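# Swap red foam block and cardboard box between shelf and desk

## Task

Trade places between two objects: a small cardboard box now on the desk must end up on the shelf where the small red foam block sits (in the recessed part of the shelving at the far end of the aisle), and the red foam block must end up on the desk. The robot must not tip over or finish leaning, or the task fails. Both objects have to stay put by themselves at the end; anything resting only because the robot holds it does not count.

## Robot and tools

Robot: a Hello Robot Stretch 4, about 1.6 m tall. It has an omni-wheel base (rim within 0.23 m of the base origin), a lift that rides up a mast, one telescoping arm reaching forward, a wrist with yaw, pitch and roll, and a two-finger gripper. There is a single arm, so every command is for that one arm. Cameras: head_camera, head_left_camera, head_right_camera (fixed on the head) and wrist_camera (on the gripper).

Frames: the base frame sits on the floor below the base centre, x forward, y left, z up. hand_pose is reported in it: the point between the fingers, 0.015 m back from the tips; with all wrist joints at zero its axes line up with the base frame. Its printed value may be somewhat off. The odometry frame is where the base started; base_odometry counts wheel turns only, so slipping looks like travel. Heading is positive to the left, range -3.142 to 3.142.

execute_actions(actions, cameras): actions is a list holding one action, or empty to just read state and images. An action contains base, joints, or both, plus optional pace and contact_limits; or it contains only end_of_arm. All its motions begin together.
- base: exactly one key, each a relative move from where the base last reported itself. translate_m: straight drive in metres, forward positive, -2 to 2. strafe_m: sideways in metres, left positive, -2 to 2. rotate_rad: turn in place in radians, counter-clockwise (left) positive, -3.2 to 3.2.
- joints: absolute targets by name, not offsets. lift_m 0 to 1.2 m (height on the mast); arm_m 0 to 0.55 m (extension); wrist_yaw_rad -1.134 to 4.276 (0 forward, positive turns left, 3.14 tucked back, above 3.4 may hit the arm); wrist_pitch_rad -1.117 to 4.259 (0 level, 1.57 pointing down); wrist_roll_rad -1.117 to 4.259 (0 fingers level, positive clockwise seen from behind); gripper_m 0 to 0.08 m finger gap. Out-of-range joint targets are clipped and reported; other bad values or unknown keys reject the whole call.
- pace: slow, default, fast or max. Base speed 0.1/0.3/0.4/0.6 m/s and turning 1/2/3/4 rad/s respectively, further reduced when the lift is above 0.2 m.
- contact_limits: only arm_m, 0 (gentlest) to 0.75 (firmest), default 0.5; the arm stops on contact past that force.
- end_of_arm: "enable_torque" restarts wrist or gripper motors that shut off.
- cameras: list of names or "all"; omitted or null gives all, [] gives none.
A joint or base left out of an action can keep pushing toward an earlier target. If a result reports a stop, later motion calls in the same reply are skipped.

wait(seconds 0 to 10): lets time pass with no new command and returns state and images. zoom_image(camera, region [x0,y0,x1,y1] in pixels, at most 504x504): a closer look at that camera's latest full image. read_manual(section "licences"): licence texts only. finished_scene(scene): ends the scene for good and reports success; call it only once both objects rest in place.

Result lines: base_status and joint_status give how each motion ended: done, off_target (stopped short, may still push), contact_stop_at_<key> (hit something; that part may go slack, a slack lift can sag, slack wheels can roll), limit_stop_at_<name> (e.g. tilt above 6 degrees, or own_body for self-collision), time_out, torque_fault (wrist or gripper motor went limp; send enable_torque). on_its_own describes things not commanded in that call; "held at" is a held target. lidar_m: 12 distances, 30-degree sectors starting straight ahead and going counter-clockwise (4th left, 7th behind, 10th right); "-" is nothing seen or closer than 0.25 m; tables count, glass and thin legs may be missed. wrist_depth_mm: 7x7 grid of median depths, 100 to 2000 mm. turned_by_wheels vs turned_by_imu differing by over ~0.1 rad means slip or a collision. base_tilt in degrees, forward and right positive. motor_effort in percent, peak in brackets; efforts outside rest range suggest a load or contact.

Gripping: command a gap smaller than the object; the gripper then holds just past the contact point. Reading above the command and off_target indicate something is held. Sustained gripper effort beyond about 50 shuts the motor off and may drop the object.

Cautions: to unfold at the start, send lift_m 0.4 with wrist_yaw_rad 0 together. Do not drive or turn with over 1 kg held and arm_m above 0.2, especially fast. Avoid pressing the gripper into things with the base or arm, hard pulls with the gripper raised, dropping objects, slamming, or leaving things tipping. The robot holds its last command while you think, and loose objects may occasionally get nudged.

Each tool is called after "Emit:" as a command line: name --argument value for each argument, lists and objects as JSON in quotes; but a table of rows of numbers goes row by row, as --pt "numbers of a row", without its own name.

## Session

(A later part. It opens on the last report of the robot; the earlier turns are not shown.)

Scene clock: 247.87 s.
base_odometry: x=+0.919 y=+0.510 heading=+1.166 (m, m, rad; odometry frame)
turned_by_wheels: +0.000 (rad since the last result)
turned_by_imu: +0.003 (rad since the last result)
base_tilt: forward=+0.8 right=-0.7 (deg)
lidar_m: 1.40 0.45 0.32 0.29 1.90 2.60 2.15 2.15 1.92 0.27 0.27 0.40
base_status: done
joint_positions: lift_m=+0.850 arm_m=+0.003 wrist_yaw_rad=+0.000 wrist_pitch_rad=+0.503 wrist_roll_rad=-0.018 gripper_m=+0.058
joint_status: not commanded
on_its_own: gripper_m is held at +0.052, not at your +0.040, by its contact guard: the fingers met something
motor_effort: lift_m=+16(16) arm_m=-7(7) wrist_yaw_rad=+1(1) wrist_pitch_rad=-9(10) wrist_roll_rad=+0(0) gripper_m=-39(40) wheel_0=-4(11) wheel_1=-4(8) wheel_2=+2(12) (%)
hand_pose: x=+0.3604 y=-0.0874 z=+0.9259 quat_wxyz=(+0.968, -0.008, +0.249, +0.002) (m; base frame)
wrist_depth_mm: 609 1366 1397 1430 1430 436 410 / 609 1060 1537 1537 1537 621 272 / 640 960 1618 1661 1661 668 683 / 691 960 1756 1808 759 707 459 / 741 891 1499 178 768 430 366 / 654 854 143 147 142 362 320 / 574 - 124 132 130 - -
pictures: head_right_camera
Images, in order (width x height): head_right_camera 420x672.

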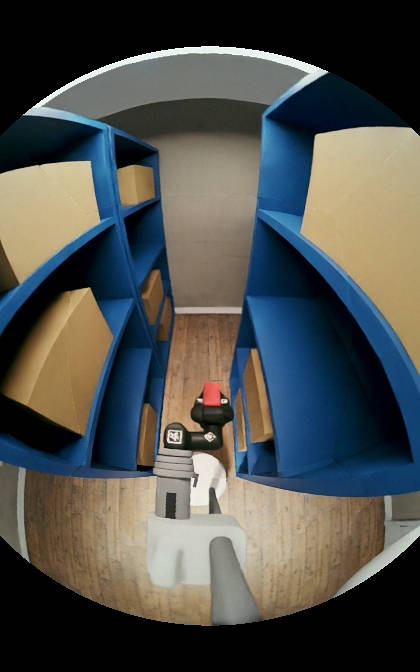

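Emit:
execute_actions --actions '[{"base":{"translate_m":-1.4},"pace":"fast"}]' --cameras '[]'

Emit:
execute_actions --actions '[{"base":{"rotate_rad":-3.07}}]' --cameras '["head_camera","wrist_camera"]'

Scene clock: 257.90 s.
base_odometry: x=+0.366 y=-0.776 heading=+1.165 (m, m, rad; odometry frame)
turned_by_wheels: -0.001 (rad since the last result)
turned_by_imu: +0.007 (rad since the last result)
base_tilt: forward=+0.9 right=-0.7 (deg)
lidar_m: 1.40 1.43 1.90 1.81 1.89 0.71 0.68 0.71 0.97 1.86 1.94 1.43
base_status: done
joint_positions: lift_m=+0.850 arm_m=+0.003 wrist_yaw_rad=+0.000 wrist_pitch_rad=+0.503 wrist_roll_rad=-0.018 gripper_m=+0.058
joint_status: not commanded
on_its_own: gripper_m is held at +0.052, not at your +0.040, by its contact guard: the fingers met something
motor_effort: lift_m=+16(16) arm_m=-7(7) wrist_yaw_rad=+0(1) wrist_pitch_rad=-10(9) wrist_roll_rad=+0(1) gripper_m=-40(39) wheel_0=-2(9) wheel_1=-5(11) wheel_2=-1(13) (%)
hand_pose: x=+0.3604 y=-0.0874 z=+0.9259 quat_wxyz=(+0.968, -0.008, +0.249, +0.002) (m; base frame)
wrist_depth_mm: 1008 1008 1863 - 1060 1060 - / 1098 1078 1921 - 1138 1138 - / 1205 1182 - - 1229 1255 - / 1863 1281 1808 - 1336 1756 1921 / 1576 1430 1464 178 1430 1499 1537 / 1308 1308 143 148 142 1366 1336 / 1160 - 124 132 130 - -
pictures: none
No camera images: the call's "cameras" was empty. Leave "cameras" out to get every camera's image.

Scene clock: 260.73 s.
base_odometry: x=+0.366 y=-0.776 heading=-1.904 (m, m, rad; odometry frame)
turned_by_wheels: -3.069 (rad since the last result)
turned_by_imu: -3.139 (rad since the last result)
base_tilt: forward=+0.9 right=-0.7 (deg)
lidar_m: 0.68 0.72 1.03 1.86 2.00 1.42 1.42 1.44 1.89 1.80 1.94 0.70
base_status: done
joint_positions: lift_m=+0.850 arm_m=+0.003 wrist_yaw_rad=+0.000 wrist_pitch_rad=+0.503 wrist_roll_rad=-0.018 gripper_m=+0.058
joint_status: not commanded
on_its_own: gripper_m is held at +0.052, not at your +0.040, by its contact guard: the fingers met something
motor_effort: lift_m=+16(16) arm_m=-7(7) wrist_yaw_rad=+1(1) wrist_pitch_rad=-10(9) wrist_roll_rad=+1(0) gripper_m=-39(39) wheel_0=+5(10) wheel_1=+4(11) wheel_2=+1(10) (%)
hand_pose: x=+0.3604 y=-0.0874 z=+0.9259 quat_wxyz=(+0.968, -0.008, +0.249, +0.002) (m; base frame)
wrist_depth_mm: 1138 1118 1118 1098 1118 1118 1118 / 1160 1182 1182 1182 1160 1205 1182 / 854 842 842 831 820 820 1308 / 627 634 627 627 615 615 1366 / 1118 1464 554 178 1008 1499 1499 / 1229 1336 143 147 142 1308 1308 / 1160 - 124 132 130 - -
pictures: head_camera, wrist_camera
camera_calibration (this result's frames):
wrist_camera: T_world_to_cam=[[-0.00627388, -0.999937, 0.00934349, -0.0906403], [-0.514273, -0.00478692, -0.857613, 1.02703], [0.857604, -0.0101857, -0.514211, 0.319775], [0, 0, 0, 1]] pos_world=[0.253367, -0.0824611, 1.04608]
Images, in order (width x height): head_camera 420x560, wrist_camera 616x392.

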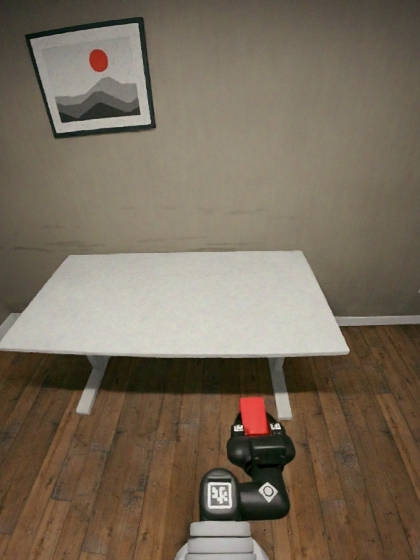

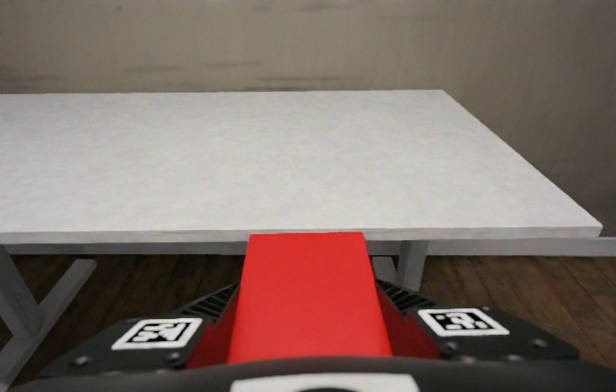

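Emit:
execute_actions --actions '[{"base":{"translate_m":0.15},"joints":{"arm_m":0.46}}]' --cameras '[]'

Emit:
execute_actions --actions '[{"joints":{"lift_m":0.705}}]' --cameras '["wrist_camera","head_camera"]'

Scene clock: 268.43 s.
base_odometry: x=+0.317 y=-0.918 heading=-1.904 (m, m, rad; odometry frame)
turned_by_wheels: +0.001 (rad since the last result)
turned_by_imu: +0.002 (rad since the last result)
base_tilt: forward=+0.9 right=-0.7 (deg)
lidar_m: 0.52 0.56 0.79 1.85 1.97 1.58 1.56 1.64 1.88 1.79 1.82 0.54
base_status: done
joint_positions: lift_m=+0.850 arm_m=+0.459 wrist_yaw_rad=+0.000 wrist_pitch_rad=+0.503 wrist_roll_rad=-0.018 gripper_m=+0.058
joint_status: all done
on_its_own: gripper_m is held at +0.052, not at your +0.040, by its contact guard: the fingers met something
motor_effort: lift_m=+16(16) arm_m=+7(9) wrist_yaw_rad=+1(1) wrist_pitch_rad=-9(10) wrist_roll_rad=+0(2) gripper_m=-40(39) wheel_0=+4(8) wheel_1=+6(9) wheel_2=-1(12) (%)
hand_pose: x=+0.8160 y=-0.0874 z=+0.9259 quat_wxyz=(+0.969, -0.009, +0.249, +0.002) (m; base frame)
wrist_depth_mm: 585 580 580 574 569 574 569 / 627 627 627 621 615 615 609 / 691 676 676 668 668 661 661 / 621 621 621 615 609 609 627 / 500 496 496 178 492 488 484 / 415 413 143 148 142 413 407 / 368 - 124 132 130 - -
pictures: none
No camera images: the call's "cameras" was empty. Leave "cameras" out to get every camera's image.

Scene clock: 270.10 s.
base_odometry: x=+0.317 y=-0.918 heading=-1.904 (m, m, rad; odometry frame)
turned_by_wheels: +0.000 (rad since the last result)
turned_by_imu: +0.000 (rad since the last result)
base_tilt: forward=+0.9 right=-0.7 (deg)
lidar_m: 0.54 0.56 0.79 1.85 1.96 1.60 1.54 1.62 1.87 1.80 1.81 0.55
base_status: not commanded
joint_positions: lift_m=+0.705 arm_m=+0.459 wrist_yaw_rad=+0.000 wrist_pitch_rad=+0.503 wrist_roll_rad=-0.018 gripper_m=+0.058
joint_status: all done
on_its_own: gripper_m is held at +0.052, not at your +0.040, by its contact guard: the fingers met something
motor_effort: lift_m=+16(19) arm_m=+7(7) wrist_yaw_rad=-1(0) wrist_pitch_rad=-9(9) wrist_roll_rad=+0(0) gripper_m=-40(40) wheel_0=+4(4) wheel_1=+6(7) wheel_2=-1(1) (%)
hand_pose: x=+0.8160 y=-0.0874 z=+0.7809 quat_wxyz=(+0.969, -0.009, +0.249, +0.002) (m; base frame)
wrist_depth_mm: 585 580 580 580 569 569 569 / 615 621 615 615 609 609 609 / 466 462 462 459 455 449 445 / 347 345 343 342 340 336 336 / 277 276 273 177 272 270 270 / 230 229 143 148 142 229 225 / 202 - 124 132 130 - -
pictures: head_camera, wrist_camera
camera_calibration (this result's frames):
wrist_camera: T_world_to_cam=[[-0.00596079, -0.999939, 0.00934197, -0.0866234], [-0.514098, -0.00494864, -0.857717, 1.13696], [0.857711, -0.00991536, -0.514037, -0.145685], [0, 0, 0, 1]] pos_world=[0.708948, -0.0824362, 0.90111]
Images, in order (width x height): head_camera 420x560, wrist_camera 616x392.

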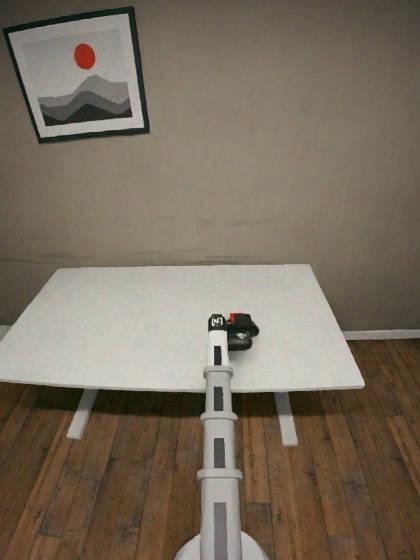

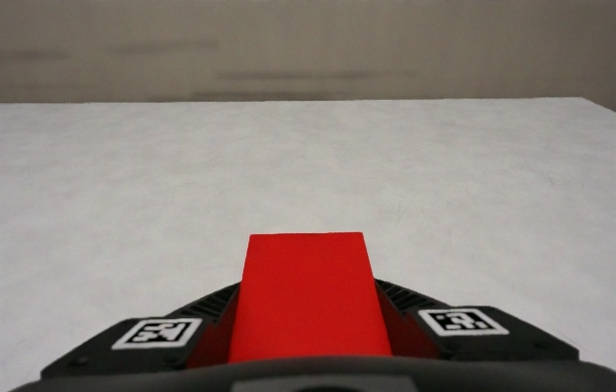

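Emit:
execute_actions --actions '[{"joints":{"lift_m":0.688},"pace":"slow"}]' --cameras '[]'

Emit:
execute_actions --actions '[{"joints":{"gripper_m":0.08}}]' --cameras '["wrist_camera"]'

Emit:
execute_actions --actions '[{"joints":{"arm_m":0.2}}]' --cameras '["wrist_camera","head_camera"]'

Scene clock: 274.10 s.
base_odometry: x=+0.317 y=-0.918 heading=-1.904 (m, m, rad; odometry frame)
turned_by_wheels: +0.000 (rad since the last result)
turned_by_imu: +0.001 (rad since the last result)
base_tilt: forward=+0.9 right=-0.7 (deg)
lidar_m: 0.53 0.55 0.78 1.86 2.00 1.59 1.55 1.61 1.87 1.79 1.84 0.55
base_status: not commanded
joint_positions: lift_m=+0.688 arm_m=+0.459 wrist_yaw_rad=+0.000 wrist_pitch_rad=+0.503 wrist_roll_rad=-0.018 gripper_m=+0.058
joint_status: all done
on_its_own: gripper_m is held at +0.052, not at your +0.040, by its contact guard: the fingers met something
motor_effort: lift_m=+16(17) arm_m=+7(7) wrist_yaw_rad=+0(1) wrist_pitch_rad=-9(8) wrist_roll_rad=-1(1) gripper_m=-40(38) wheel_0=+4(4) wheel_1=+6(6) wheel_2=-1(1) (%)
hand_pose: x=+0.8160 y=-0.0874 z=+0.7640 quat_wxyz=(+0.969, -0.009, +0.249, +0.002) (m; base frame)
wrist_depth_mm: 585 585 574 574 574 574 569 / 609 609 609 609 603 597 597 / 421 424 418 413 413 410 404 / 314 312 310 309 307 306 304 / 250 249 248 178 246 245 244 / 208 207 143 148 142 208 204 / 183 - 124 132 130 - -
pictures: none
No camera images: the call's "cameras" was empty. Leave "cameras" out to get every camera's image.

Scene clock: 275.07 s.
base_odometry: x=+0.317 y=-0.918 heading=-1.904 (m, m, rad; odometry frame)
turned_by_wheels: +0.000 (rad since the last result)
turned_by_imu: +0.000 (rad since the last result)
base_tilt: forward=+0.9 right=-0.7 (deg)
lidar_m: 0.51 0.56 0.77 1.84 1.98 1.60 1.56 1.62 1.88 1.79 1.86 0.56
base_status: not commanded
joint_positions: lift_m=+0.688 arm_m=+0.459 wrist_yaw_rad=+0.000 wrist_pitch_rad=+0.503 wrist_roll_rad=-0.018 gripper_m=+0.080
joint_status: all done
motor_effort: lift_m=+16(16) arm_m=+7(7) wrist_yaw_rad=+1(0) wrist_pitch_rad=-9(9) wrist_roll_rad=+0(0) gripper_m=+2(38) wheel_0=+4(4) wheel_1=+6(6) wheel_2=-1(1) (%)
hand_pose: x=+0.8160 y=-0.0874 z=+0.7640 quat_wxyz=(+0.969, -0.009, +0.249, +0.002) (m; base frame)
wrist_depth_mm: 580 580 580 574 574 574 574 / 609 615 609 603 597 603 597 / 421 418 418 415 410 410 404 / 315 314 312 310 307 306 304 / 251 249 248 178 246 245 245 / 208 207 150 148 146 113 211 / - - 133 133 133 - -
pictures: wrist_camera
camera_calibration (this result's frames):
wrist_camera: T_world_to_cam=[[-0.00596156, -0.999939, 0.00934163, -0.086464], [-0.514098, -0.00494796, -0.857717, 1.12239], [0.857711, -0.00991584, -0.514037, -0.154415], [0, 0, 0, 1]] pos_world=[0.708949, -0.0824362, 0.88413]
Images, in order (width x height): wrist_camera 616x392.

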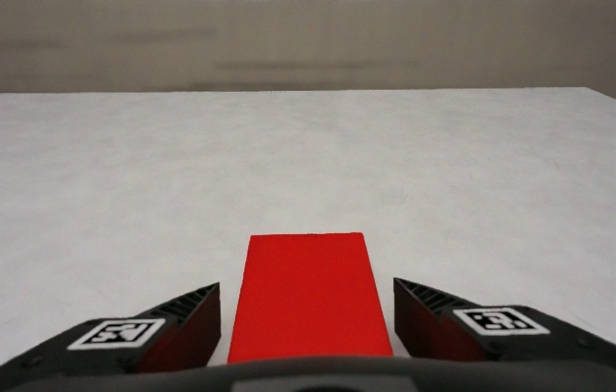

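Scene clock: 276.97 s.
base_odometry: x=+0.317 y=-0.918 heading=-1.904 (m, m, rad; odometry frame)
turned_by_wheels: +0.000 (rad since the last result)
turned_by_imu: +0.001 (rad since the last result)
base_tilt: forward=+0.9 right=-0.7 (deg)
lidar_m: 0.54 0.56 0.80 1.82 2.01 1.61 1.56 1.61 1.87 1.80 1.83 0.56
base_status: not commanded
joint_positions: lift_m=+0.688 arm_m=+0.201 wrist_yaw_rad=+0.000 wrist_pitch_rad=+0.503 wrist_roll_rad=-0.018 gripper_m=+0.080
joint_status: all done
motor_effort: lift_m=+16(16) arm_m=-7(6) wrist_yaw_rad=+0(0) wrist_pitch_rad=-8(9) wrist_roll_rad=+0(1) gripper_m=+1(0) wheel_0=+4(4) wheel_1=+6(6) wheel_2=-1(1) (%)
hand_pose: x=+0.5585 y=-0.0874 z=+0.7640 quat_wxyz=(+0.969, -0.008, +0.249, +0.002) (m; base frame)
wrist_depth_mm: 809 820 809 809 788 798 798 / 654 640 634 634 627 615 609 / 427 424 421 351 413 407 407 / 317 315 314 312 310 307 307 / 253 251 250 249 247 246 246 / 209 208 194 207 165 113 212 / - - 160 185 181 - -
pictures: head_camera, wrist_camera
camera_calibration (this result's frames):
wrist_camera: T_world_to_cam=[[-0.00623054, -0.999937, 0.00934075, -0.0878985], [-0.514005, -0.00481002, -0.857774, 0.990006], [0.857765, -0.0101456, -0.513943, 0.0663827], [0, 0, 0, 1]] pos_world=[0.45138, -0.0824575, 0.884139]
Images, in order (width x height): head_camera 420x560, wrist_camera 616x392.

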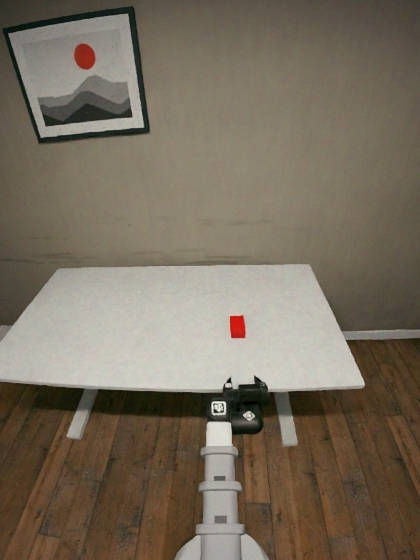

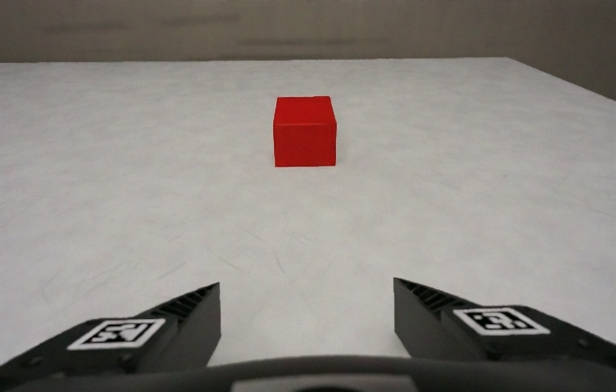

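Emit:
finished_scene --scene 1

The scene is finished: the task was done.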